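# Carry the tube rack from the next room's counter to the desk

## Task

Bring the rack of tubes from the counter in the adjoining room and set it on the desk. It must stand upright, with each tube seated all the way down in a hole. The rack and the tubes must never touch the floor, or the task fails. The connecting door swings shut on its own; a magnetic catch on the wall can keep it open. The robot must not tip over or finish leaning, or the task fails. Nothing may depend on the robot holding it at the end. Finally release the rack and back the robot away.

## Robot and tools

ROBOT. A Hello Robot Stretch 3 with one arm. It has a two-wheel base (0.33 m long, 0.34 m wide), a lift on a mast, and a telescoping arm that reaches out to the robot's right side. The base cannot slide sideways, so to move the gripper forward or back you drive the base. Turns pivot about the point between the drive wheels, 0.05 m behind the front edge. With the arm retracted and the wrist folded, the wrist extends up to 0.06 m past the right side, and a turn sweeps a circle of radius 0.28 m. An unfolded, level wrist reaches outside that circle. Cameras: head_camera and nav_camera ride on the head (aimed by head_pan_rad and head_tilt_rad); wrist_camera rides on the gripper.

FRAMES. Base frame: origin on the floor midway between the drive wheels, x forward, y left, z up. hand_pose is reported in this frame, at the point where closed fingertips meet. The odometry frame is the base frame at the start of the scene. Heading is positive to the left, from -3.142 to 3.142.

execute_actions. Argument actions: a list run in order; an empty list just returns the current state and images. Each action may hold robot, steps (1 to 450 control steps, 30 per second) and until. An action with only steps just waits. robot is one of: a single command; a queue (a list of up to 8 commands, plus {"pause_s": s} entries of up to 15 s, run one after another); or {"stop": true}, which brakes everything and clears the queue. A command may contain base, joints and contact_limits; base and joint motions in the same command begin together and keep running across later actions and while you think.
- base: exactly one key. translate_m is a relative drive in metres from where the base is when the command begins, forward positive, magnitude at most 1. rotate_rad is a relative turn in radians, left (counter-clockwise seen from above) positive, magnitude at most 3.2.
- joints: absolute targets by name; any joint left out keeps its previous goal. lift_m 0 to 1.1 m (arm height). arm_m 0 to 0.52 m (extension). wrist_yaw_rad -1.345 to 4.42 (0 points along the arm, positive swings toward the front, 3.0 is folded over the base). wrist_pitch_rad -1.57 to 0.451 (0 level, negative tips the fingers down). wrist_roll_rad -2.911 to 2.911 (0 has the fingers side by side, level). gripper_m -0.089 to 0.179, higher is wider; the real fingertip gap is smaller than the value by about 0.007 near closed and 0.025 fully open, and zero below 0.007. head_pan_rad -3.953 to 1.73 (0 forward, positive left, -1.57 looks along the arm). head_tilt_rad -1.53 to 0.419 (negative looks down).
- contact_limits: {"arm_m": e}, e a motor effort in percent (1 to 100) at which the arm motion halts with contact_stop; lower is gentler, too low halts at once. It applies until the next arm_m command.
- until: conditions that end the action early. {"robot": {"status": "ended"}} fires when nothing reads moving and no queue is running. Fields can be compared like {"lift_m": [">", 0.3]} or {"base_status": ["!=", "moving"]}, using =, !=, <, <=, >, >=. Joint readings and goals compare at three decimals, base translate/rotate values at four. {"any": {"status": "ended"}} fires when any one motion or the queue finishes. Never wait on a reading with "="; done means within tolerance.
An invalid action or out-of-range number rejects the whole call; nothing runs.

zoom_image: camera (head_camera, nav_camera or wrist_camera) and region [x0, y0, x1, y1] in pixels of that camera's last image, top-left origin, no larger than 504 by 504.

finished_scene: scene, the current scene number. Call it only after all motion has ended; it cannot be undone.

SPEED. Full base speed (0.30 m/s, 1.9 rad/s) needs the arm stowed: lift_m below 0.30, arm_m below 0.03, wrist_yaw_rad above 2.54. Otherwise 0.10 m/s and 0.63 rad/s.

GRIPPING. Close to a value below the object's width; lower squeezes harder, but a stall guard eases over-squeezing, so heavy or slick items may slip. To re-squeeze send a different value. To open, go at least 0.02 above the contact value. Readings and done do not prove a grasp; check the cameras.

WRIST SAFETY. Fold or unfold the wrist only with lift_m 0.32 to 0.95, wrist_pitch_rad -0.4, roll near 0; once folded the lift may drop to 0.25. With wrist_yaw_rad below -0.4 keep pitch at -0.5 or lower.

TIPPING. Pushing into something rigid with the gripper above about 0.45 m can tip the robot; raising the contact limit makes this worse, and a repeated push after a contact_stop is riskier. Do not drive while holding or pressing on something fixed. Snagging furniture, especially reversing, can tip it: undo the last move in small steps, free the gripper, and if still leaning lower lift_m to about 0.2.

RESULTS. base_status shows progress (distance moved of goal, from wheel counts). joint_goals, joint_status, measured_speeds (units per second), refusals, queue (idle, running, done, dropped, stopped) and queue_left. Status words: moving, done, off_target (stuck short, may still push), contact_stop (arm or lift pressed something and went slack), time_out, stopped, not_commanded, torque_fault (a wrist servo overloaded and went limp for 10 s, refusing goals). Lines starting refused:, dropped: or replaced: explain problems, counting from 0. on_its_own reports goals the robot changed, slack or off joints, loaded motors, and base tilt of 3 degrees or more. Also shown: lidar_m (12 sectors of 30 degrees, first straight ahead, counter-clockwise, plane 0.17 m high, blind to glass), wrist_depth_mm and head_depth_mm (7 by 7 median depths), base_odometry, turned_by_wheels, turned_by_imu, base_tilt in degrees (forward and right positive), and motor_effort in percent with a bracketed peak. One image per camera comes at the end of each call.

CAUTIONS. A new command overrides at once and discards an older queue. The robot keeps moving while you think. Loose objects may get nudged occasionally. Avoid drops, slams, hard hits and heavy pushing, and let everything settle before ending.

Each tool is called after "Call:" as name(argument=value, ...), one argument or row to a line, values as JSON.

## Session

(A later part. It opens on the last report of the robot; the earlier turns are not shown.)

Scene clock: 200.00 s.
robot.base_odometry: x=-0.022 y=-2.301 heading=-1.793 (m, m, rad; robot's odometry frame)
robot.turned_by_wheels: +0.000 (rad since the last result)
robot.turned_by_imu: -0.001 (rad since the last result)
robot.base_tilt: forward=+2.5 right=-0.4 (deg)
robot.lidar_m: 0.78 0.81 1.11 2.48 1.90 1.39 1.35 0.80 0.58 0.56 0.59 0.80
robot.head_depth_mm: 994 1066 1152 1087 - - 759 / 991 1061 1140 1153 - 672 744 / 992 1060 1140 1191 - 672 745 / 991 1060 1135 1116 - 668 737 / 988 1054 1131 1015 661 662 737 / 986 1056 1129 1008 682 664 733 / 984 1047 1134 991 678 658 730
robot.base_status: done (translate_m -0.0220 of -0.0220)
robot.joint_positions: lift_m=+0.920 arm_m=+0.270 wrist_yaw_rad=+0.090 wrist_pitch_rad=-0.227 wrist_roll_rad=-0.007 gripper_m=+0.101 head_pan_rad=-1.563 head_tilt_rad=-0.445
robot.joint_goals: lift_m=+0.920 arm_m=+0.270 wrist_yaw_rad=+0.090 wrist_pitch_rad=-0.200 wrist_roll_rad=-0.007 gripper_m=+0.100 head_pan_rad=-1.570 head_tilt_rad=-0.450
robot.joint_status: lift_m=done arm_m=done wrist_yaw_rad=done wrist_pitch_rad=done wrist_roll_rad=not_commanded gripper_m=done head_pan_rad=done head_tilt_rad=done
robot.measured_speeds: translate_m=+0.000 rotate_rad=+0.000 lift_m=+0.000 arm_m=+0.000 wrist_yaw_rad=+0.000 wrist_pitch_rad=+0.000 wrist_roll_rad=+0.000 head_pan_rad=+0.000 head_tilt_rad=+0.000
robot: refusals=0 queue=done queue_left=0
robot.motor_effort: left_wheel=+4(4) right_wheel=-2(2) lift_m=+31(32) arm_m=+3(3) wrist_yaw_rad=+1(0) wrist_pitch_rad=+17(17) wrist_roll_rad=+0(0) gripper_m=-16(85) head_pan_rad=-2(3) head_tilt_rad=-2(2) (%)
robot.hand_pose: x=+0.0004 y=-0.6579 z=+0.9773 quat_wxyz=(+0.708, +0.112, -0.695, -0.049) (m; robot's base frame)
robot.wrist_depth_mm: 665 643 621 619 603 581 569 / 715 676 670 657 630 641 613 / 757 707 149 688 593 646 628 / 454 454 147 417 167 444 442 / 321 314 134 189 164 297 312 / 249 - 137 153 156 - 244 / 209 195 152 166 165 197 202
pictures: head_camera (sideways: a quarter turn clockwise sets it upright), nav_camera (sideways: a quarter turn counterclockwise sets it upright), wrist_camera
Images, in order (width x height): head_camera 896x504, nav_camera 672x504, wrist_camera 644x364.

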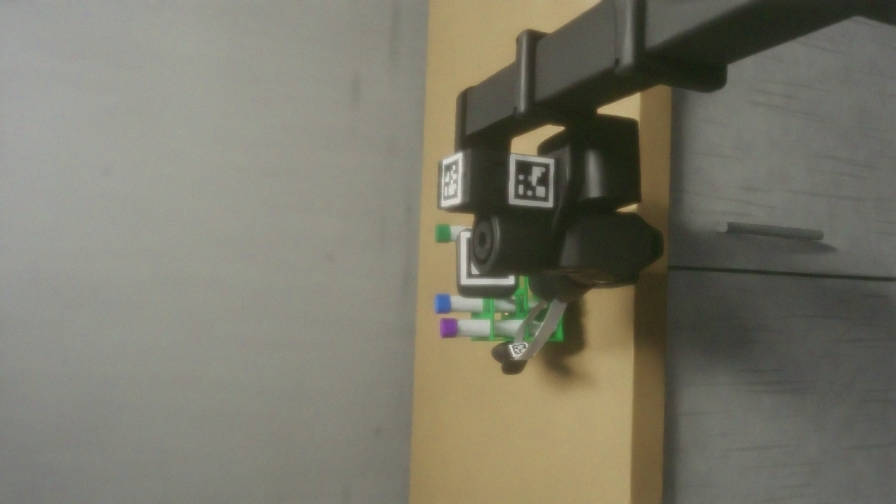

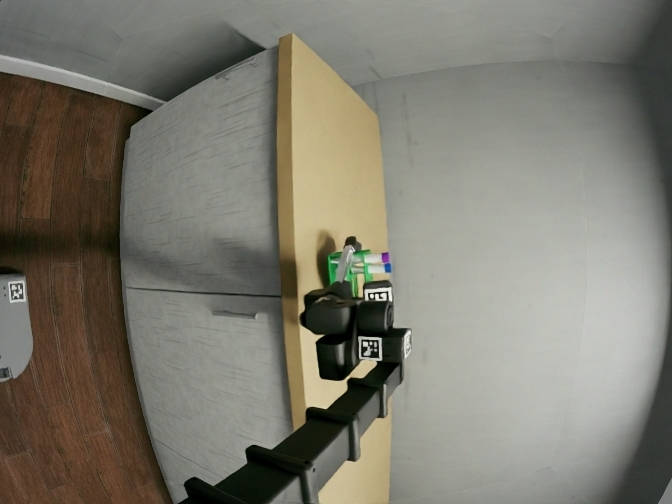

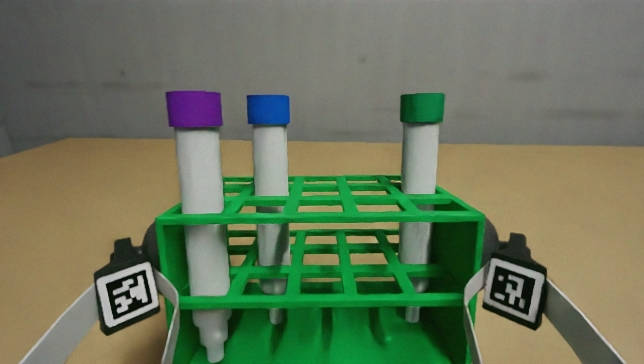

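Call:
execute_actions(
  actions=[
    {"robot":[{"joints":{"lift_m":0.891}},{"joints":{"gripper_m":0.15}},{"joints":{"arm_m":0.29}},{"joints":{"gripper_m":0.11}},{"joints":{"gripper_m":0.088}},{"pause_s":1},{"joints":{"lift_m":0.92}}],"steps":450,"until":{"robot":{"status":"ended"}}},
  ],
)

Scene clock: 208.60 s.
robot.base_odometry: x=-0.022 y=-2.301 heading=-1.793 (m, m, rad; robot's odometry frame)
robot.turned_by_wheels: +0.000 (rad since the last result)
robot.turned_by_imu: -0.002 (rad since the last result)
robot.base_tilt: forward=+2.5 right=-0.4 (deg)
robot.lidar_m: 0.78 0.81 1.11 2.48 1.91 1.40 1.35 0.80 0.58 0.56 0.58 0.80
robot.head_depth_mm: 997 1072 1149 1088 799 - 754 / 996 1066 1147 1193 - 683 747 / 992 1058 1140 1200 - 671 744 / 992 1051 1136 1195 - 666 740 / 988 1045 1138 1015 662 666 733 / 986 1052 1134 1009 683 663 732 / 982 1046 1126 992 678 659 731
robot.base_status: done (translate_m -0.0220 of -0.0220)
robot.joint_positions: lift_m=+0.920 arm_m=+0.290 wrist_yaw_rad=+0.090 wrist_pitch_rad=-0.227 wrist_roll_rad=-0.007 gripper_m=+0.092 head_pan_rad=-1.563 head_tilt_rad=-0.445
robot.joint_goals: lift_m=+0.920 arm_m=+0.290 wrist_yaw_rad=+0.090 wrist_pitch_rad=-0.200 wrist_roll_rad=-0.007 gripper_m=+0.091 head_pan_rad=-1.570 head_tilt_rad=-0.450
robot.joint_status: lift_m=done arm_m=done wrist_yaw_rad=done wrist_pitch_rad=done wrist_roll_rad=not_commanded gripper_m=done head_pan_rad=done head_tilt_rad=done
robot.measured_speeds: translate_m=+0.000 rotate_rad=+0.000 lift_m=+0.000 arm_m=+0.000 wrist_yaw_rad=+0.000 wrist_pitch_rad=+0.000 wrist_roll_rad=+0.000 head_pan_rad=+0.000 head_tilt_rad=+0.000
robot: refusals=0 queue=done queue_left=0
robot.motor_effort: left_wheel=+4(4) right_wheel=-2(2) lift_m=+31(32) arm_m=+3(3) wrist_yaw_rad=-1(1) wrist_pitch_rad=+17(17) wrist_roll_rad=+0(0) gripper_m=-19(91) head_pan_rad=-3(3) head_tilt_rad=-2(2) (%)
robot.hand_pose: x=+0.0004 y=-0.6779 z=+0.9773 quat_wxyz=(+0.708, +0.112, -0.695, -0.049) (m; robot's base frame)
robot.wrist_depth_mm: 641 625 599 588 582 566 551 / 696 658 646 634 620 592 585 / 715 698 147 671 589 629 615 / 454 456 148 416 166 439 440 / 324 317 136 187 166 306 315 / 250 - 140 156 156 - 243 / 207 195 154 167 166 198 199
pictures: head_camera (sideways: a quarter turn clockwise sets it upright), nav_camera (sideways: a quarter turn counterclockwise sets it upright), wrist_camera
Images, in order (width x height): head_camera 896x504, nav_camera 672x504, wrist_camera 644x364.

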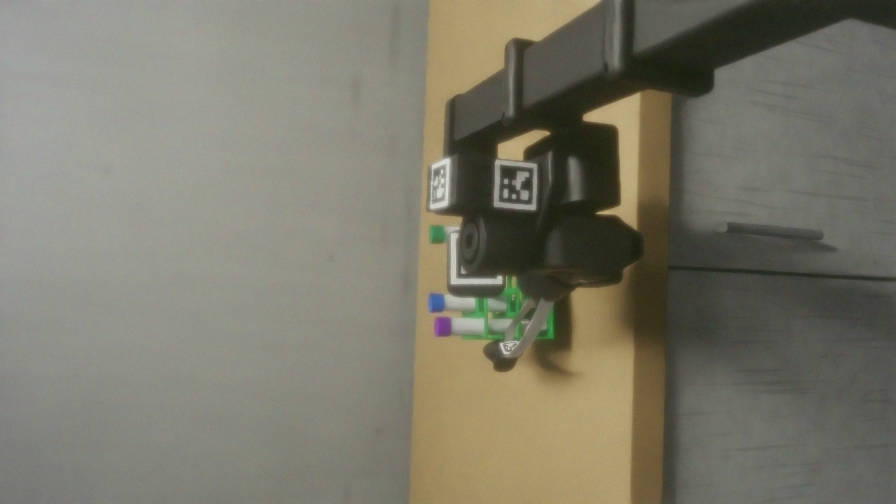

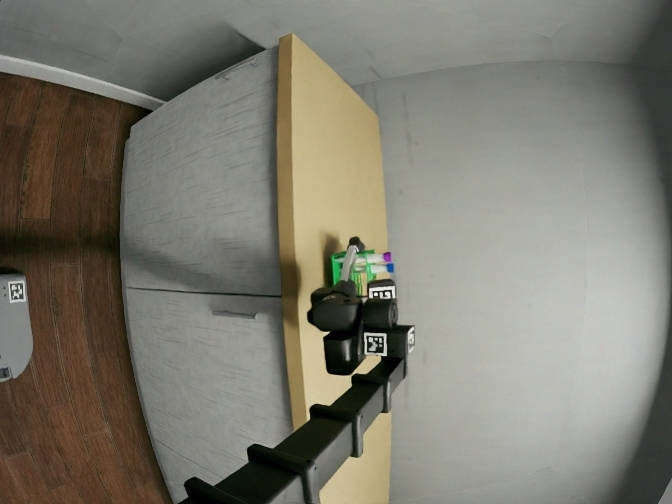

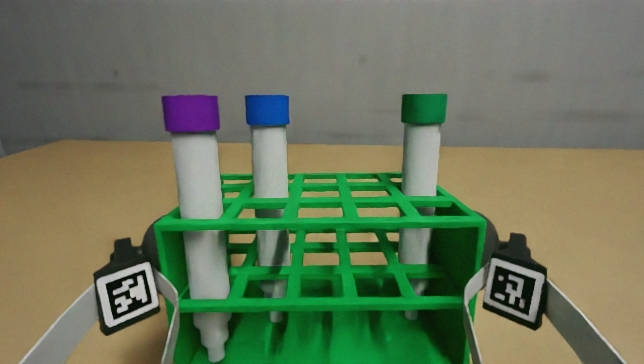

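Call:
execute_actions(
  actions=[
    {"robot":[{"joints":{"lift_m":0.98}},{"joints":{"arm_m":0.0}},{"joints":{"wrist_yaw_rad":0.5}},{"joints":{"wrist_yaw_rad":1.0}},{"joints":{"wrist_yaw_rad":1.5,"head_pan_rad":-0.6,"head_tilt_rad":-0.7}}],"steps":450,"until":{"robot":{"status":"ended"}}},
  ],
)

Scene clock: 219.40 s.
robot.base_odometry: x=-0.022 y=-2.301 heading=-1.793 (m, m, rad; robot's odometry frame)
robot.turned_by_wheels: +0.000 (rad since the last result)
robot.turned_by_imu: -0.003 (rad since the last result)
robot.base_tilt: forward=+2.5 right=-0.3 (deg)
robot.lidar_m: 0.78 0.81 1.11 2.48 1.90 1.40 1.35 0.80 0.58 0.56 0.58 0.80
robot.head_depth_mm: 997 1157 910 705 754 - - / 914 1044 1101 779 829 971 - / 845 958 1077 842 342 1134 1220 / 786 879 1000 1112 325 346 1186 / 735 819 920 1030 309 308 1206 / 690 765 852 966 316 1306 1199 / 651 715 791 889 1010 1182 1193
robot.base_status: done (translate_m -0.0220 of -0.0220)
robot.joint_positions: lift_m=+0.980 arm_m=+0.000 wrist_yaw_rad=+1.498 wrist_pitch_rad=-0.229 wrist_roll_rad=-0.007 gripper_m=+0.092 head_pan_rad=-0.607 head_tilt_rad=-0.691
robot.joint_goals: lift_m=+0.980 arm_m=+0.000 wrist_yaw_rad=+1.500 wrist_pitch_rad=-0.200 wrist_roll_rad=-0.007 gripper_m=+0.091 head_pan_rad=-0.600 head_tilt_rad=-0.700
robot.joint_status: lift_m=done arm_m=done wrist_yaw_rad=done wrist_pitch_rad=done wrist_roll_rad=not_commanded gripper_m=done head_pan_rad=done head_tilt_rad=done
robot.measured_speeds: translate_m=+0.000 rotate_rad=+0.000 lift_m=+0.000 arm_m=+0.000 wrist_yaw_rad=+0.000 wrist_pitch_rad=+0.000 wrist_roll_rad=+0.000 head_pan_rad=+0.000 head_tilt_rad=+0.000
robot: refusals=0 queue=done queue_left=0
robot.motor_effort: left_wheel=+4(4) right_wheel=-2(3) lift_m=+31(33) arm_m=-2(4) wrist_yaw_rad=+2(4) wrist_pitch_rad=+18(18) wrist_roll_rad=+0(0) gripper_m=-19(20) head_pan_rad=+3(36) head_tilt_rad=-3(18) (%)
robot.hand_pose: x=+0.2221 y=-0.1630 z=+1.0370 quat_wxyz=(+0.571, +0.536, -0.457, +0.421) (m; robot's base frame)
robot.wrist_depth_mm: 609 623 640 639 657 672 679 / 655 660 663 681 692 710 735 / 686 690 151 711 695 748 764 / 718 751 148 751 163 793 795 / 791 783 136 186 164 567 465 / 841 - 140 156 157 - 460 / 899 900 154 167 166 646 430
pictures: head_camera (sideways: a quarter turn clockwise sets it upright), nav_camera (sideways: a quarter turn counterclockwise sets it upright), wrist_camera
Images, in order (width x height): head_camera 896x504, nav_camera 672x504, wrist_camera 644x364.

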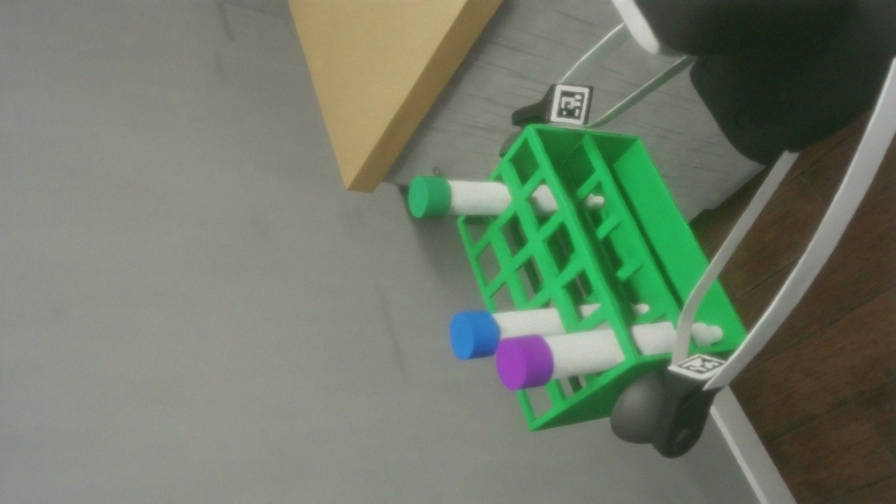

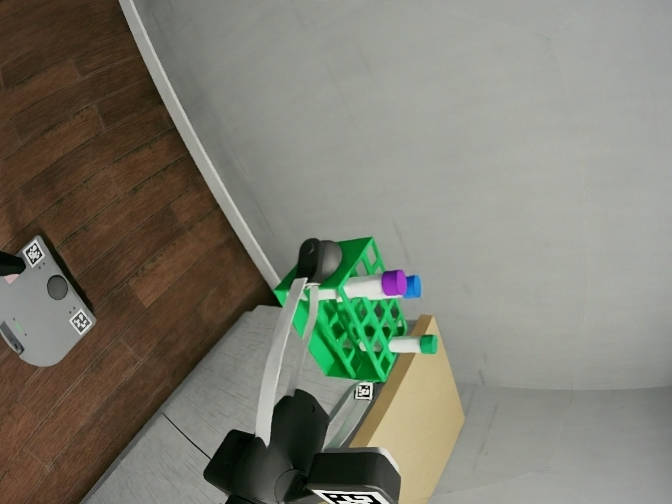

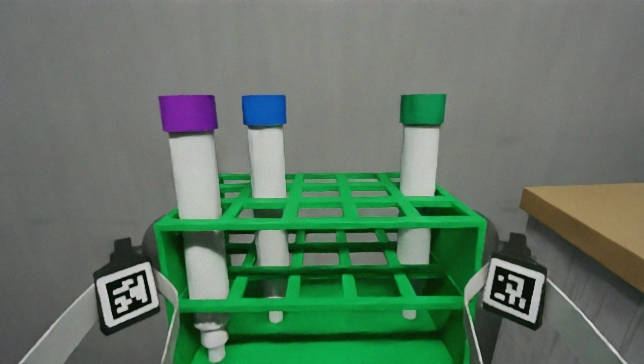

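Call:
execute_actions(
  actions=[
    {"robot":[{"base":{"rotate_rad":1.571},"joints":{"head_pan_rad":0,"head_tilt_rad":-0.5}},{"base":{"translate_m":1.0}},{"base":{"translate_m":0.7}}],"steps":450,"until":{"robot":{"status":"ended"}}},
    {"steps":300,"until":{"robot":{"status":"ended"}}},
  ],
)

Scene clock: 243.77 s.
robot.base_odometry: x=+1.636 y=-2.675 heading=-0.222 (m, m, rad; robot's odometry frame)
robot.turned_by_wheels: +1.571 (rad since the last result)
robot.turned_by_imu: +1.576 (rad since the last result)
robot.base_tilt: forward=+2.4 right=-0.5 (deg)
robot.lidar_m: 0.90 0.87 1.05 1.35 1.40 1.92 2.25 1.10 0.81 0.78 0.80 0.93
robot.head_depth_mm: 736 797 866 954 1051 1133 - / 733 791 867 955 1055 1163 1266 / 731 792 860 946 1048 1177 1283 / 727 785 858 939 1040 1166 1285 / 727 785 852 932 1036 1159 1270 / 723 781 849 929 1033 1155 1259 / 721 778 846 929 1026 1149 1258
robot.base_status: done (translate_m +0.7000 of +0.7000)
robot.joint_positions: lift_m=+0.980 arm_m=+0.000 wrist_yaw_rad=+1.499 wrist_pitch_rad=-0.229 wrist_roll_rad=-0.007 gripper_m=+0.092 head_pan_rad=-0.007 head_tilt_rad=-0.507
robot.joint_goals: lift_m=+0.980 arm_m=+0.000 wrist_yaw_rad=+1.500 wrist_pitch_rad=-0.200 wrist_roll_rad=-0.007 gripper_m=+0.091 head_pan_rad=+0.000 head_tilt_rad=-0.500
robot.joint_status: lift_m=done arm_m=done wrist_yaw_rad=done wrist_pitch_rad=done wrist_roll_rad=not_commanded gripper_m=done head_pan_rad=done head_tilt_rad=done
robot.measured_speeds: translate_m=+0.000 rotate_rad=+0.000 lift_m=+0.000 arm_m=+0.000 wrist_yaw_rad=+0.000 wrist_pitch_rad=+0.000 wrist_roll_rad=+0.000 head_pan_rad=+0.000 head_tilt_rad=+0.000
robot: refusals=0 queue=done queue_left=0
robot.motor_effort: left_wheel=-5(10) right_wheel=+2(4) lift_m=+31(31) arm_m=-2(2) wrist_yaw_rad=+1(1) wrist_pitch_rad=+17(17) wrist_roll_rad=+0(0) gripper_m=-19(19) head_pan_rad=+2(30) head_tilt_rad=+2(15) (%)
robot.hand_pose: x=+0.2221 y=-0.1629 z=+1.0370 quat_wxyz=(+0.571, +0.536, -0.457, +0.421) (m; robot's base frame)
robot.wrist_depth_mm: 715 731 738 750 773 776 689 / 769 772 794 802 800 831 695 / 793 806 147 849 844 884 710 / 844 886 147 885 164 912 702 / 757 900 135 187 166 890 698 / 822 - 139 155 156 - 718 / 849 - 154 167 165 - 664
pictures: head_camera (sideways: a quarter turn clockwise sets it upright), nav_camera (sideways: a quarter turn counterclockwise sets it upright), wrist_camera
Images, in order (width x height): head_camera 896x504, nav_camera 672x504, wrist_camera 644x364.

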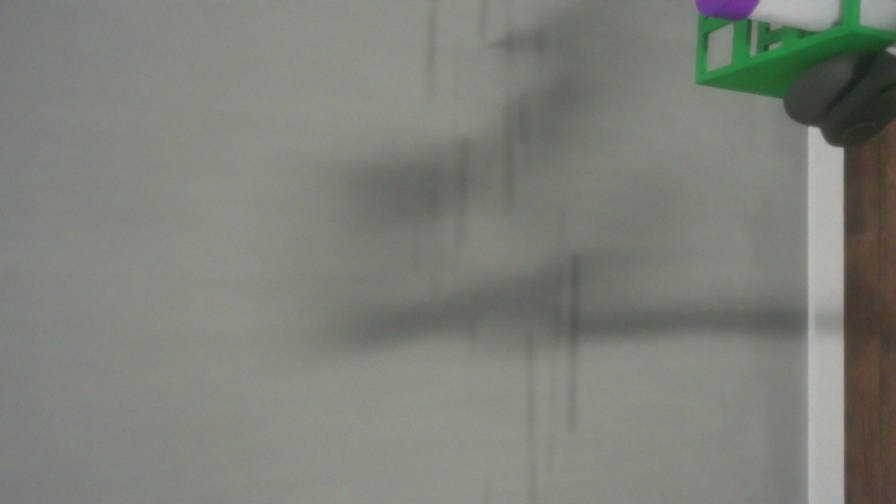

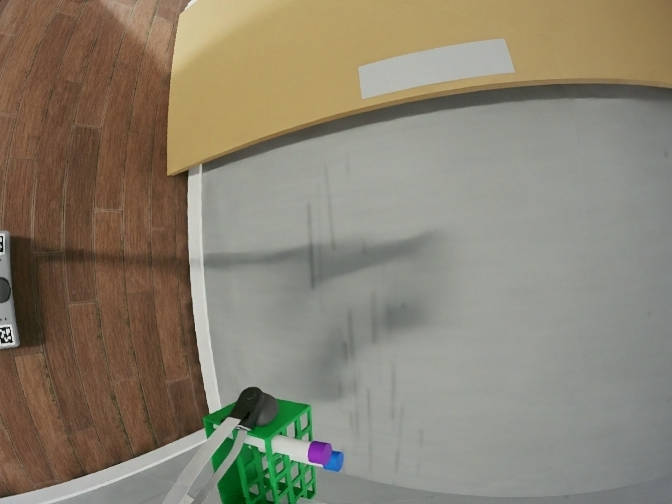

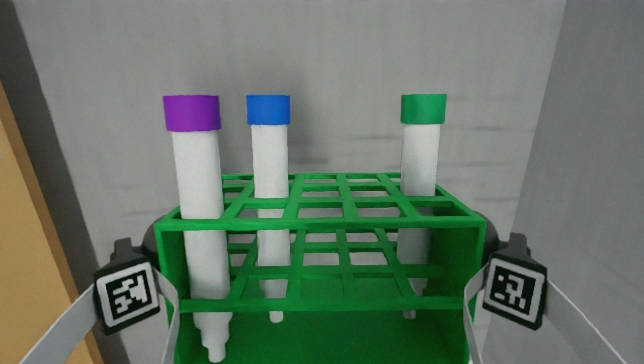

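Call:
execute_actions(
  actions=[
    {"robot":[{"base":{"translate_m":0.33}},{"base":{"rotate_rad":1.571}}],"steps":450,"until":{"robot":{"status":"ended"}}},
  ],
)

Scene clock: 253.50 s.
robot.base_odometry: x=+1.958 y=-2.748 heading=+1.349 (m, m, rad; robot's odometry frame)
robot.turned_by_wheels: +1.571 (rad since the last result)
robot.turned_by_imu: +1.574 (rad since the last result)
robot.base_tilt: forward=+2.5 right=-0.5 (deg)
robot.lidar_m: 2.18 1.44 1.91 2.58 1.11 0.81 0.77 0.81 0.59 0.57 0.59 0.61
robot.head_depth_mm: 995 1001 1001 1004 996 953 - / 2160 2111 1321 1321 1318 1328 1364 / 3378 3612 3441 2902 2150 1640 1354 / 3418 3651 - 3010 2137 1653 1344 / 3399 3698 - 2971 2103 1642 1343 / 3403 3628 3958 2857 2097 1621 1324 / 3366 3661 - 2868 1988 1606 1319
robot.base_status: done (rotate_rad +1.5708 of +1.5710)
robot.joint_positions: lift_m=+0.980 arm_m=+0.000 wrist_yaw_rad=+1.499 wrist_pitch_rad=-0.229 wrist_roll_rad=-0.007 gripper_m=+0.092 head_pan_rad=-0.007 head_tilt_rad=-0.507
robot.joint_goals: lift_m=+0.980 arm_m=+0.000 wrist_yaw_rad=+1.500 wrist_pitch_rad=-0.200 wrist_roll_rad=-0.007 gripper_m=+0.091 head_pan_rad=+0.000 head_tilt_rad=-0.500
robot.joint_status: lift_m=done arm_m=done wrist_yaw_rad=done wrist_pitch_rad=done wrist_roll_rad=not_commanded gripper_m=done head_pan_rad=done head_tilt_rad=done
robot.measured_speeds: translate_m=+0.000 rotate_rad=+0.000 lift_m=+0.000 arm_m=+0.000 wrist_yaw_rad=+0.000 wrist_pitch_rad=+0.000 wrist_roll_rad=+0.000 head_pan_rad=+0.000 head_tilt_rad=+0.000
robot: refusals=0 queue=done queue_left=0
robot.motor_effort: left_wheel=-4(10) right_wheel=+3(5) lift_m=+31(31) arm_m=-2(2) wrist_yaw_rad=+0(1) wrist_pitch_rad=+18(18) wrist_roll_rad=+0(0) gripper_m=-19(19) head_pan_rad=+3(3) head_tilt_rad=+3(3) (%)
robot.hand_pose: x=+0.2221 y=-0.1629 z=+1.0370 quat_wxyz=(+0.571, +0.536, -0.457, +0.421) (m; robot's base frame)
robot.wrist_depth_mm: - - - - 686 418 349 / - - - - 712 427 401 / - - 146 - 568 436 445 / - - 147 - 166 437 462 / - - 135 188 164 424 466 / - - 140 155 157 - 470 / - - 154 167 166 530 434
pictures: head_camera (sideways: a quarter turn clockwise sets it upright), nav_camera (sideways: a quarter turn counterclockwise sets it upright), wrist_camera
Images, in order (width x height): head_camera 896x504, nav_camera 672x504, wrist_camera 644x364.

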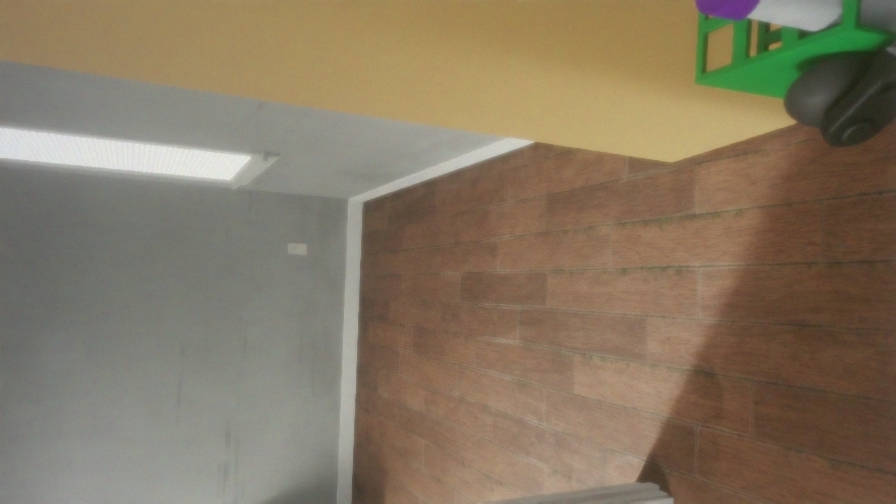

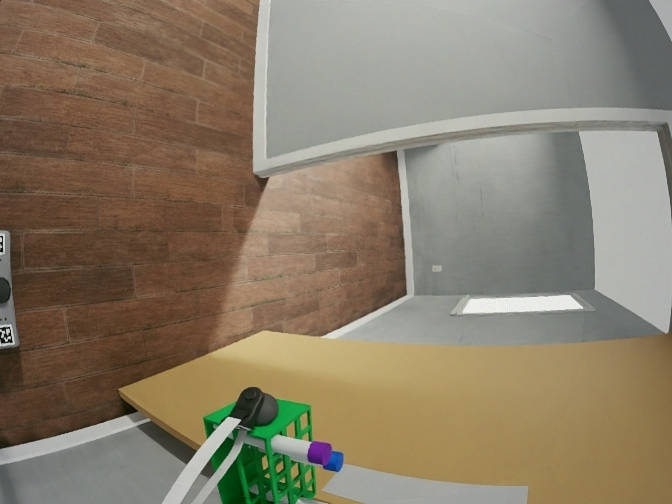

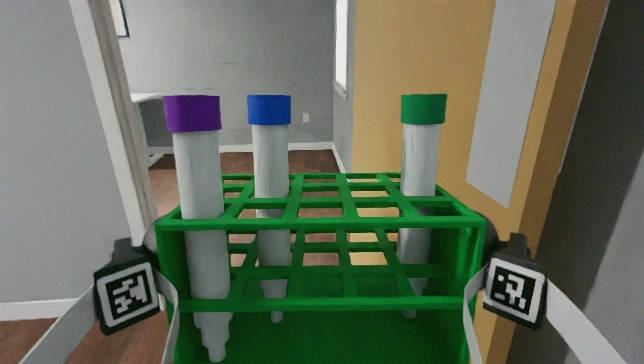

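Call:
execute_actions(
  actions=[
    {"robot":[{"base":{"rotate_rad":0.15}},{"base":{"translate_m":0.9}},{"base":{"rotate_rad":-0.15}}],"steps":450,"until":{"robot":{"status":"ended"}}},
  ],
)

Scene clock: 278.13 s.
robot.base_odometry: x=+2.023 y=-1.850 heading=+1.349 (m, m, rad; robot's odometry frame)
robot.turned_by_wheels: +0.000 (rad since the last result)
robot.turned_by_imu: -0.001 (rad since the last result)
robot.base_tilt: forward=+2.4 right=-0.7 (deg)
robot.lidar_m: 2.70 0.59 0.66 1.80 2.35 1.72 1.66 1.00 0.56 0.53 0.54 0.75
robot.head_depth_mm: 1865 1846 1824 1805 1775 1640 - / 2601 2575 2535 2503 2119 1665 1424 / 2623 2864 3164 3051 2136 1655 1354 / 2712 2923 3127 3025 2148 1663 1351 / 2658 2879 3154 2939 2111 1636 1338 / 2634 2876 3121 2911 2096 1624 1323 / 2611 2794 3104 2896 2075 1604 1322
robot.base_status: done (rotate_rad -0.1499 of -0.1500)
robot.joint_positions: lift_m=+0.980 arm_m=+0.000 wrist_yaw_rad=+1.499 wrist_pitch_rad=-0.229 wrist_roll_rad=-0.007 gripper_m=+0.092 head_pan_rad=-0.007 head_tilt_rad=-0.507
robot.joint_goals: lift_m=+0.980 arm_m=+0.000 wrist_yaw_rad=+1.500 wrist_pitch_rad=-0.200 wrist_roll_rad=-0.007 gripper_m=+0.091 head_pan_rad=+0.000 head_tilt_rad=-0.500
robot.joint_status: lift_m=done arm_m=done wrist_yaw_rad=done wrist_pitch_rad=done wrist_roll_rad=not_commanded gripper_m=done head_pan_rad=done head_tilt_rad=done
robot.measured_speeds: translate_m=+0.000 rotate_rad=+0.000 lift_m=+0.000 arm_m=+0.000 wrist_yaw_rad=+0.000 wrist_pitch_rad=+0.000 wrist_roll_rad=+0.000 head_pan_rad=+0.000 head_tilt_rad=+0.000
robot: refusals=0 queue=done queue_left=0
robot.motor_effort: left_wheel=+4(10) right_wheel=-3(5) lift_m=+31(31) arm_m=-2(2) wrist_yaw_rad=+0(1) wrist_pitch_rad=+17(17) wrist_roll_rad=+0(0) gripper_m=-19(19) head_pan_rad=+2(3) head_tilt_rad=+3(3) (%)
robot.hand_pose: x=+0.2221 y=-0.1628 z=+1.0370 quat_wxyz=(+0.571, +0.536, -0.457, +0.421) (m; robot's base frame)
robot.wrist_depth_mm: - - - - - 878 411 / - - - - - 898 379 / - - 147 - - 916 384 / - - 147 - 164 892 386 / - - 136 188 165 521 389 / - - 140 157 156 - 395 / - - 154 166 166 596 372
pictures: head_camera (sideways: a quarter turn clockwise sets it upright), nav_camera (sideways: a quarter turn counterclockwise sets it upright), wrist_camera
Images, in order (width x height): head_camera 896x504, nav_camera 672x504, wrist_camera 644x364.

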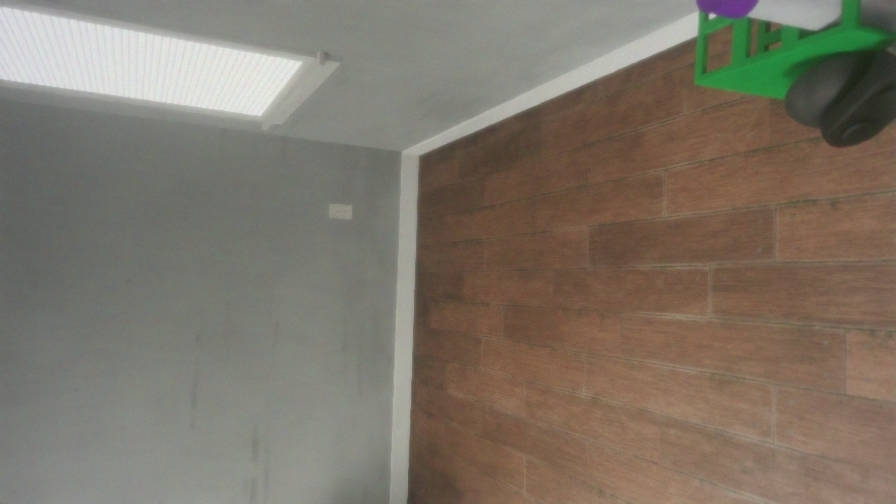

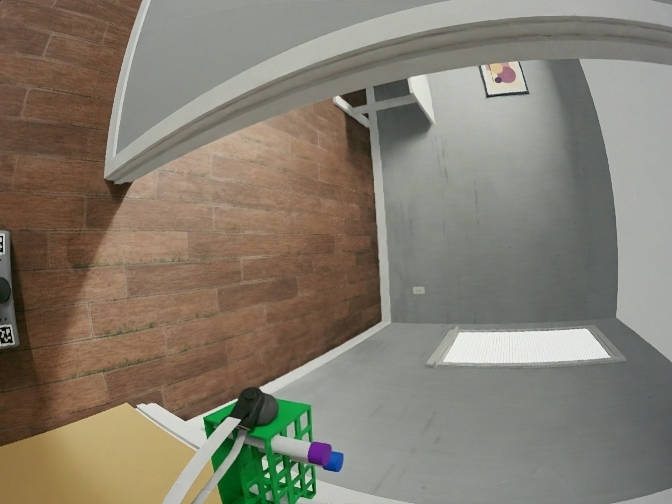

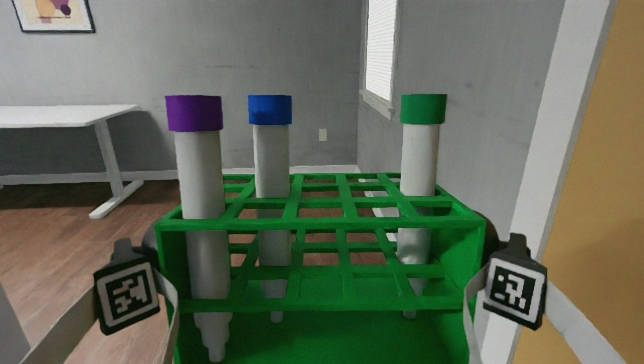

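Call:
execute_actions(
  actions=[
    {"robot":[{"base":{"translate_m":0.5}}],"steps":450,"until":{"robot":{"status":"ended"}}},
  ],
)

Scene clock: 286.23 s.
robot.base_odometry: x=+2.133 y=-1.362 heading=+1.349 (m, m, rad; robot's odometry frame)
robot.turned_by_wheels: +0.000 (rad since the last result)
robot.turned_by_imu: +0.000 (rad since the last result)
robot.base_tilt: forward=+2.4 right=-0.4 (deg)
robot.lidar_m: 2.61 2.53 3.20 0.37 2.54 2.24 2.16 0.75 0.52 0.50 0.72 1.00
robot.head_depth_mm: 1882 1837 1830 1813 1793 1628 - / 2252 2409 2568 2513 2156 1666 1412 / 2221 2425 2600 2806 2151 1668 1349 / 2235 2433 2603 2743 2135 1661 1351 / 2202 2394 2603 2760 2128 1632 1343 / 2230 2392 2577 2739 2118 1638 1332 / 2183 2364 2568 2750 2095 1590 1325
robot.base_status: done (translate_m +0.5000 of +0.5000)
robot.joint_positions: lift_m=+0.980 arm_m=+0.000 wrist_yaw_rad=+1.499 wrist_pitch_rad=-0.229 wrist_roll_rad=-0.007 gripper_m=+0.092 head_pan_rad=-0.007 head_tilt_rad=-0.507
robot.joint_goals: lift_m=+0.980 arm_m=+0.000 wrist_yaw_rad=+1.500 wrist_pitch_rad=-0.200 wrist_roll_rad=-0.007 gripper_m=+0.091 head_pan_rad=+0.000 head_tilt_rad=-0.500
robot.joint_status: lift_m=done arm_m=done wrist_yaw_rad=done wrist_pitch_rad=done wrist_roll_rad=not_commanded gripper_m=done head_pan_rad=done head_tilt_rad=done
robot.measured_speeds: translate_m=+0.000 rotate_rad=+0.000 lift_m=+0.000 arm_m=+0.000 wrist_yaw_rad=+0.000 wrist_pitch_rad=+0.000 wrist_roll_rad=+0.000 head_pan_rad=+0.000 head_tilt_rad=+0.000
robot: refusals=0 queue=done queue_left=0
robot.motor_effort: left_wheel=+4(10) right_wheel=-2(3) lift_m=+31(31) arm_m=-2(2) wrist_yaw_rad=+0(1) wrist_pitch_rad=+17(18) wrist_roll_rad=+0(0) gripper_m=-20(19) head_pan_rad=+3(3) head_tilt_rad=+3(2) (%)
robot.hand_pose: x=+0.2221 y=-0.1628 z=+1.0370 quat_wxyz=(+0.571, +0.536, -0.457, +0.421) (m; robot's base frame)
robot.wrist_depth_mm: - - - - - 888 591 / - - - - - 876 621 / - - 147 - - 899 601 / - - 147 - 164 906 621 / - - 136 187 165 768 615 / - - 140 157 156 - 629 / - - 154 166 167 860 570
pictures: head_camera (sideways: a quarter turn clockwise sets it upright), nav_camera (sideways: a quarter turn counterclockwise sets it upright), wrist_camera
Images, in order (width x height): head_camera 896x504, nav_camera 672x504, wrist_camera 644x364.

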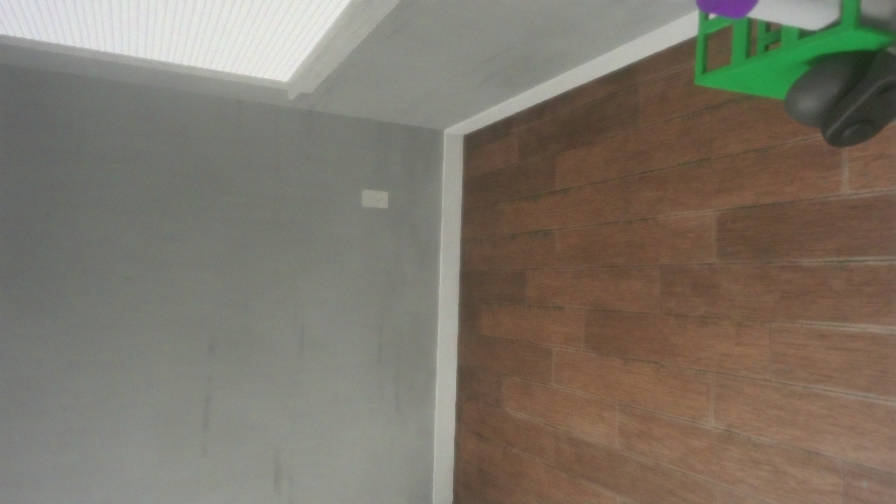

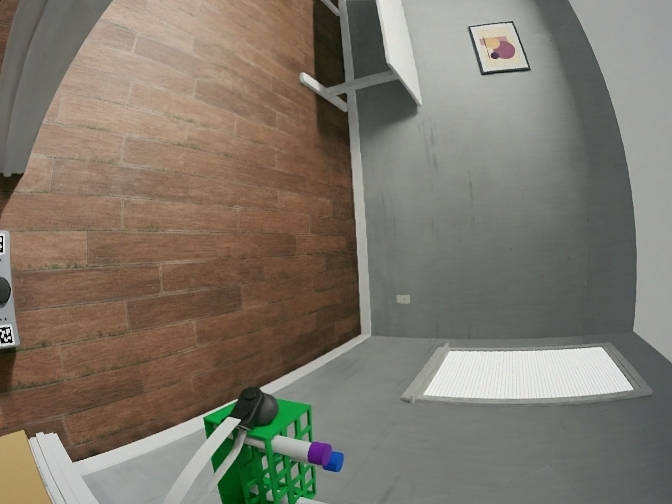

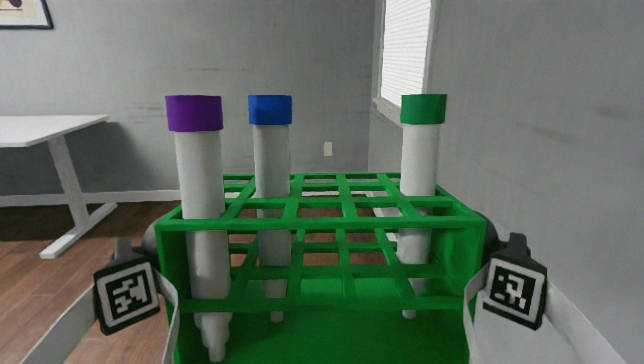

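Call:
execute_actions(
  actions=[
    {"robot":[{"base":{"translate_m":0.75}},{"base":{"translate_m":0.7}},{"base":{"rotate_rad":1.571}},{"base":{"translate_m":1.0},"joints":{"head_pan_rad":-0.8}}],"steps":450,"until":{"robot":{"status":"ended"}}},
    {"steps":450,"until":{"robot":{"status":"ended"}}},
  ],
)

Scene clock: 319.20 s.
robot.base_odometry: x=+1.492 y=+0.269 heading=+2.920 (m, m, rad; robot's odometry frame)
robot.turned_by_wheels: +1.571 (rad since the last result)
robot.turned_by_imu: +1.576 (rad since the last result)
robot.base_tilt: forward=+2.4 right=+1.7 (deg)
robot.lidar_m: 2.09 1.91 1.40 1.36 1.41 1.74 1.68 1.65 1.21 1.17 0.79 1.66
robot.head_depth_mm: 1036 1125 1189 1245 975 1393 - / 1114 1213 1294 1319 958 782 - / 1214 1321 1417 1347 955 715 652 / 1347 1436 1568 1325 949 336 946 / 1481 1599 1730 1310 364 319 324 / 1654 1795 1887 1292 924 318 298 / 1857 2028 2125 1278 959 - -
robot.base_status: moving (translate_m +0.9841 of +1.0000)
robot.joint_positions: lift_m=+0.980 arm_m=+0.000 wrist_yaw_rad=+1.499 wrist_pitch_rad=-0.229 wrist_roll_rad=-0.007 gripper_m=+0.092 head_pan_rad=-0.793 head_tilt_rad=-0.507
robot.joint_goals: lift_m=+0.980 arm_m=+0.000 wrist_yaw_rad=+1.500 wrist_pitch_rad=-0.200 wrist_roll_rad=-0.007 gripper_m=+0.091 head_pan_rad=-0.800 head_tilt_rad=-0.500
robot.joint_status: lift_m=done arm_m=done wrist_yaw_rad=done wrist_pitch_rad=done wrist_roll_rad=not_commanded gripper_m=done head_pan_rad=done head_tilt_rad=done
robot.measured_speeds: translate_m=+0.072 rotate_rad=+0.000 lift_m=+0.000 arm_m=+0.000 wrist_yaw_rad=+0.000 wrist_pitch_rad=+0.000 wrist_roll_rad=+0.000 head_pan_rad=+0.000 head_tilt_rad=+0.000
robot: refusals=0 queue=running queue_left=0
robot.motor_effort: left_wheel=-4(10) right_wheel=+3(6) lift_m=+31(31) arm_m=-2(2) wrist_yaw_rad=+0(2) wrist_pitch_rad=+18(18) wrist_roll_rad=+0(0) gripper_m=-19(18) head_pan_rad=-3(35) head_tilt_rad=+2(3) (%)
robot.hand_pose: x=+0.2221 y=-0.1628 z=+1.0370 quat_wxyz=(+0.571, +0.536, -0.457, +0.421) (m; robot's base frame)
robot.wrist_depth_mm: - - - - - - - / - - - - - - - / - - 146 - - - - / - - 148 - 165 - - / - - 135 187 165 766 803 / - - 140 157 158 - 632 / - - 154 167 166 507 510
pictures: head_camera (sideways: a quarter turn clockwise sets it upright), nav_camera (sideways: a quarter turn counterclockwise sets it upright), wrist_camera
Images, in order (width x height): head_camera 896x504, nav_camera 672x504, wrist_camera 644x364.

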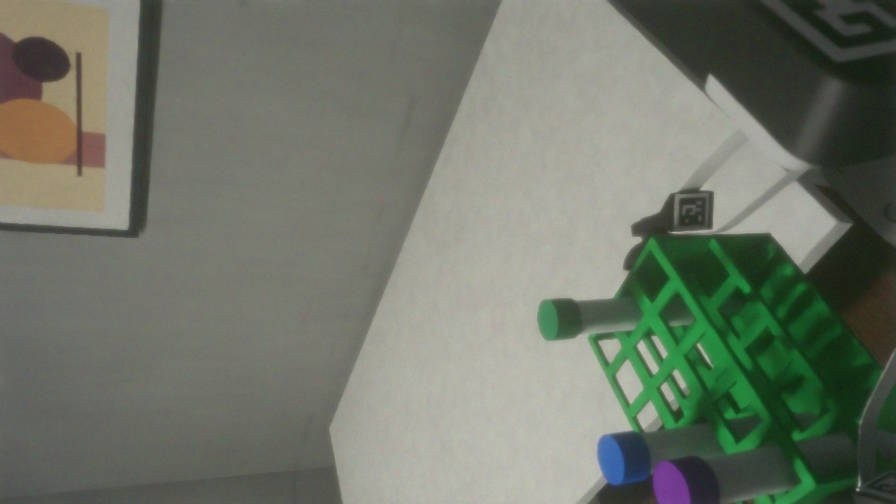

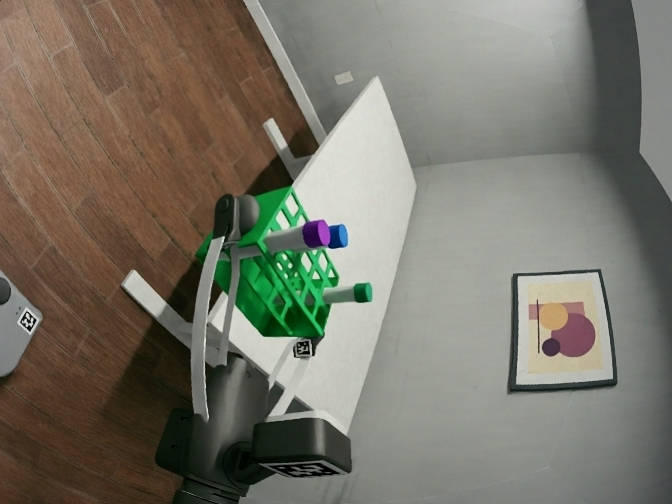

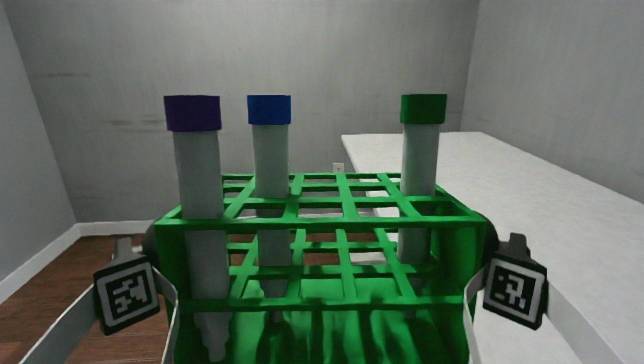

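Call:
execute_actions(
  actions=[
    {"robot":[{"base":{"translate_m":0.9},"joints":{"head_pan_rad":-1.57,"head_tilt_rad":-0.8}}],"steps":450,"until":{"robot":{"status":"ended"}}},
  ],
)

Scene clock: 333.20 s.
robot.base_odometry: x=+0.599 y=+0.470 heading=+2.920 (m, m, rad; robot's odometry frame)
robot.turned_by_wheels: +0.000 (rad since the last result)
robot.turned_by_imu: +0.000 (rad since the last result)
robot.base_tilt: forward=+2.5 right=-0.4 (deg)
robot.lidar_m: 1.17 1.22 1.40 1.35 1.41 1.93 2.59 1.65 0.86 1.17 1.00 1.01
robot.head_depth_mm: 997 1122 1201 - - 1289 1167 / 997 1120 1111 - - 1302 1170 / 996 1126 1100 - - - 1171 / 995 1130 1084 878 - - 1163 / 996 1129 1073 835 704 - 1129 / 997 1127 1058 828 700 - 1131 / 995 1127 1044 846 - - 1124
robot.base_status: done (translate_m +0.9000 of +0.9000)
robot.joint_positions: lift_m=+0.980 arm_m=+0.000 wrist_yaw_rad=+1.499 wrist_pitch_rad=-0.229 wrist_roll_rad=-0.007 gripper_m=+0.092 head_pan_rad=-1.563 head_tilt_rad=-0.790
robot.joint_goals: lift_m=+0.980 arm_m=+0.000 wrist_yaw_rad=+1.500 wrist_pitch_rad=-0.200 wrist_roll_rad=-0.007 gripper_m=+0.091 head_pan_rad=-1.570 head_tilt_rad=-0.800
robot.joint_status: lift_m=done arm_m=done wrist_yaw_rad=done wrist_pitch_rad=done wrist_roll_rad=not_commanded gripper_m=done head_pan_rad=done head_tilt_rad=done
robot.measured_speeds: translate_m=+0.000 rotate_rad=+0.000 lift_m=+0.000 arm_m=+0.000 wrist_yaw_rad=+0.000 wrist_pitch_rad=+0.000 wrist_roll_rad=+0.000 head_pan_rad=+0.000 head_tilt_rad=+0.000
robot: refusals=0 queue=done queue_left=0
robot.motor_effort: left_wheel=-5(7) right_wheel=+3(5) lift_m=+31(31) arm_m=-2(2) wrist_yaw_rad=+1(1) wrist_pitch_rad=+18(18) wrist_roll_rad=+0(0) gripper_m=-19(18) head_pan_rad=-3(33) head_tilt_rad=-4(19) (%)
robot.hand_pose: x=+0.2221 y=-0.1628 z=+1.0370 quat_wxyz=(+0.571, +0.536, -0.457, +0.421) (m; robot's base frame)
robot.wrist_depth_mm: 969 - 977 - - - - / - - - - - - - / - - 146 - - - - / - - 148 - 165 - - / - - 135 187 165 787 822 / - - 140 156 157 - 611 / - - 154 167 166 507 520
pictures: head_camera (sideways: a quarter turn clockwise sets it upright), nav_camera (sideways: a quarter turn counterclockwise sets it upright), wrist_camera
Images, in order (width x height): head_camera 896x504, nav_camera 672x504, wrist_camera 644x364.

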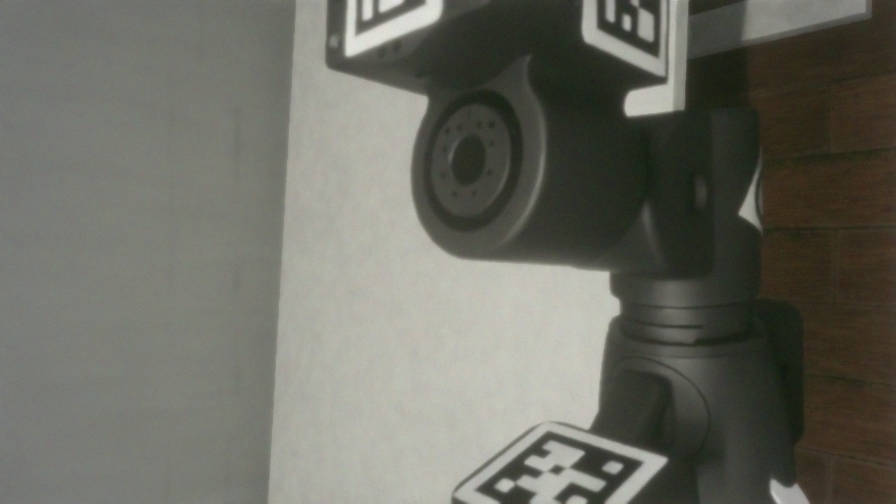

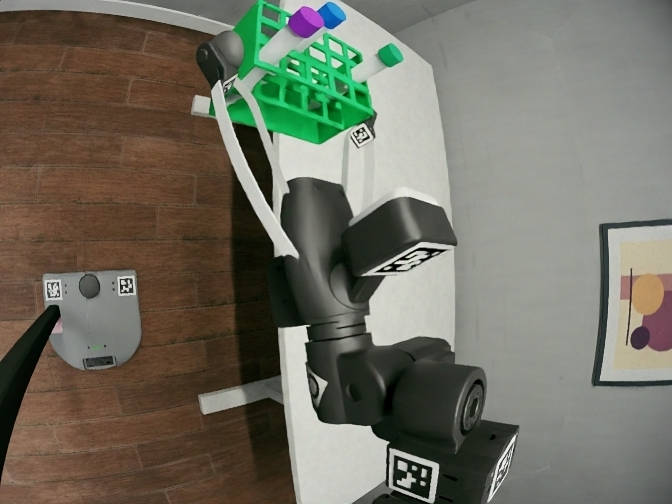

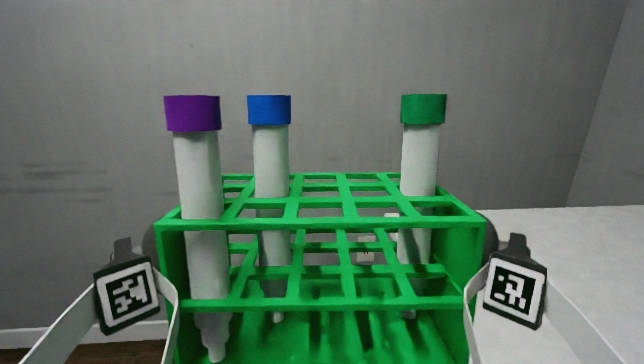

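Call:
execute_actions(
  actions=[
    {"robot":[{"joints":{"wrist_yaw_rad":1.0}},{"joints":{"wrist_yaw_rad":0.5}},{"joints":{"wrist_yaw_rad":0.05}},{"joints":{"arm_m":0.27,"head_tilt_rad":-0.6}},{"joints":{"lift_m":0.78}}],"steps":450,"until":{"robot":{"status":"ended"}}},
  ],
)

Scene clock: 344.77 s.
robot.base_odometry: x=+0.599 y=+0.470 heading=+2.920 (m, m, rad; robot's odometry frame)
robot.turned_by_wheels: +0.000 (rad since the last result)
robot.turned_by_imu: -0.003 (rad since the last result)
robot.base_tilt: forward=+2.4 right=-0.5 (deg)
robot.lidar_m: 1.17 1.22 1.40 1.35 1.40 1.94 2.59 1.65 0.86 1.17 1.00 1.01
robot.head_depth_mm: 952 1075 1186 1144 857 705 - / 971 1080 1189 1124 895 - 1195 / 974 1069 1184 1120 - 655 605 / 975 1070 1190 1101 - 653 605 / 974 1063 1181 1082 794 664 1175 / 976 1066 1184 1074 816 661 1165 / 966 1063 1174 1065 809 657 1164
robot.base_status: done (translate_m +0.9000 of +0.9000)
robot.joint_positions: lift_m=+0.780 arm_m=+0.270 wrist_yaw_rad=+0.050 wrist_pitch_rad=-0.229 wrist_roll_rad=-0.007 gripper_m=+0.092 head_pan_rad=-1.563 head_tilt_rad=-0.606
robot.joint_goals: lift_m=+0.780 arm_m=+0.270 wrist_yaw_rad=+0.050 wrist_pitch_rad=-0.200 wrist_roll_rad=-0.007 gripper_m=+0.091 head_pan_rad=-1.570 head_tilt_rad=-0.600
robot.joint_status: lift_m=done arm_m=done wrist_yaw_rad=done wrist_pitch_rad=done wrist_roll_rad=not_commanded gripper_m=done head_pan_rad=done head_tilt_rad=done
robot.measured_speeds: translate_m=+0.000 rotate_rad=+0.000 lift_m=+0.000 arm_m=+0.000 wrist_yaw_rad=+0.000 wrist_pitch_rad=+0.000 wrist_roll_rad=+0.000 head_pan_rad=+0.000 head_tilt_rad=+0.000
robot: refusals=0 queue=done queue_left=0
robot.motor_effort: left_wheel=-5(5) right_wheel=+3(2) lift_m=+22(32) arm_m=+3(4) wrist_yaw_rad=-1(3) wrist_pitch_rad=+17(18) wrist_roll_rad=+0(0) gripper_m=-20(19) head_pan_rad=-3(3) head_tilt_rad=+2(16) (%)
robot.hand_pose: x=-0.0092 y=-0.6585 z=+0.8373 quat_wxyz=(+0.707, +0.099, -0.697, -0.063) (m; robot's base frame)
robot.wrist_depth_mm: 634 625 607 603 597 590 568 / 683 665 651 635 623 630 610 / 709 691 146 672 661 643 653 / 602 597 147 548 164 576 594 / 424 416 136 186 165 402 410 / 327 - 145 156 156 - 320 / 278 257 154 167 166 256 262
pictures: head_camera (sideways: a quarter turn clockwise sets it upright), nav_camera (sideways: a quarter turn counterclockwise sets it upright), wrist_camera
Images, in order (width x height): head_camera 896x504, nav_camera 672x504, wrist_camera 644x364.

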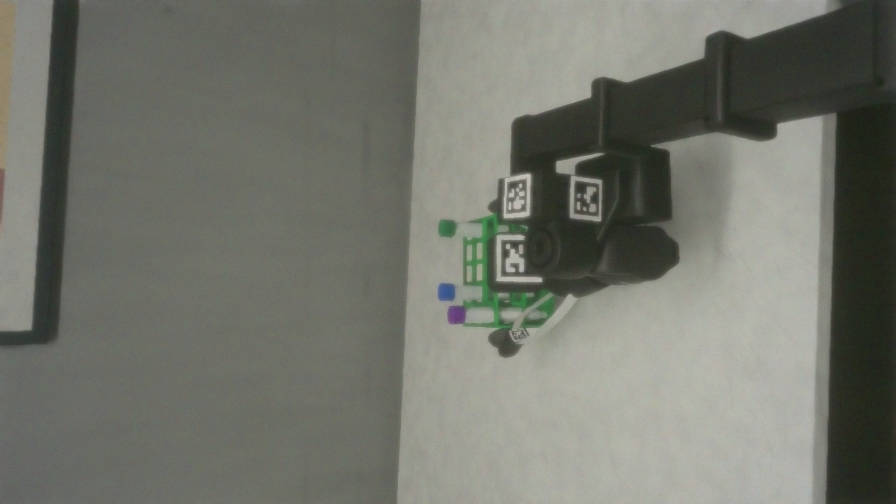

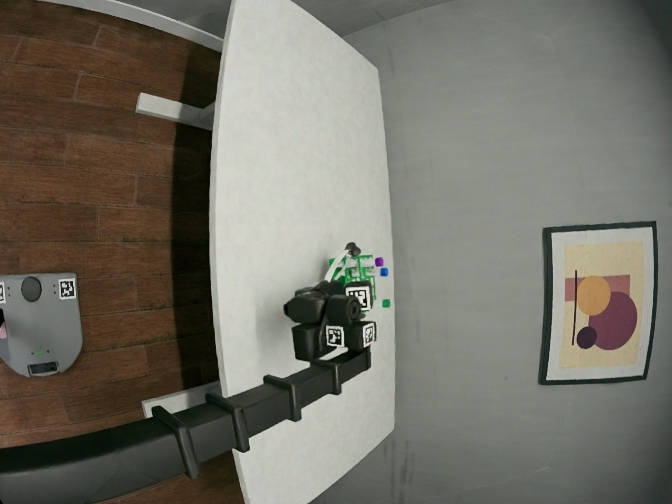

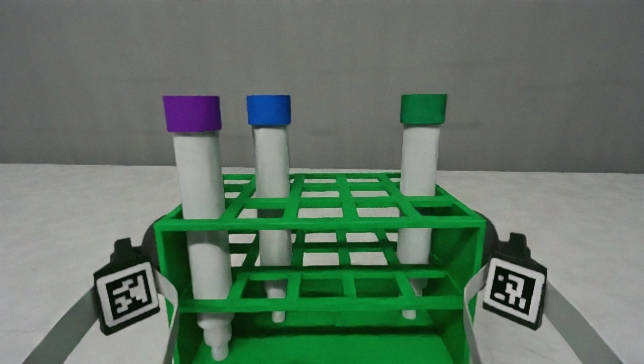

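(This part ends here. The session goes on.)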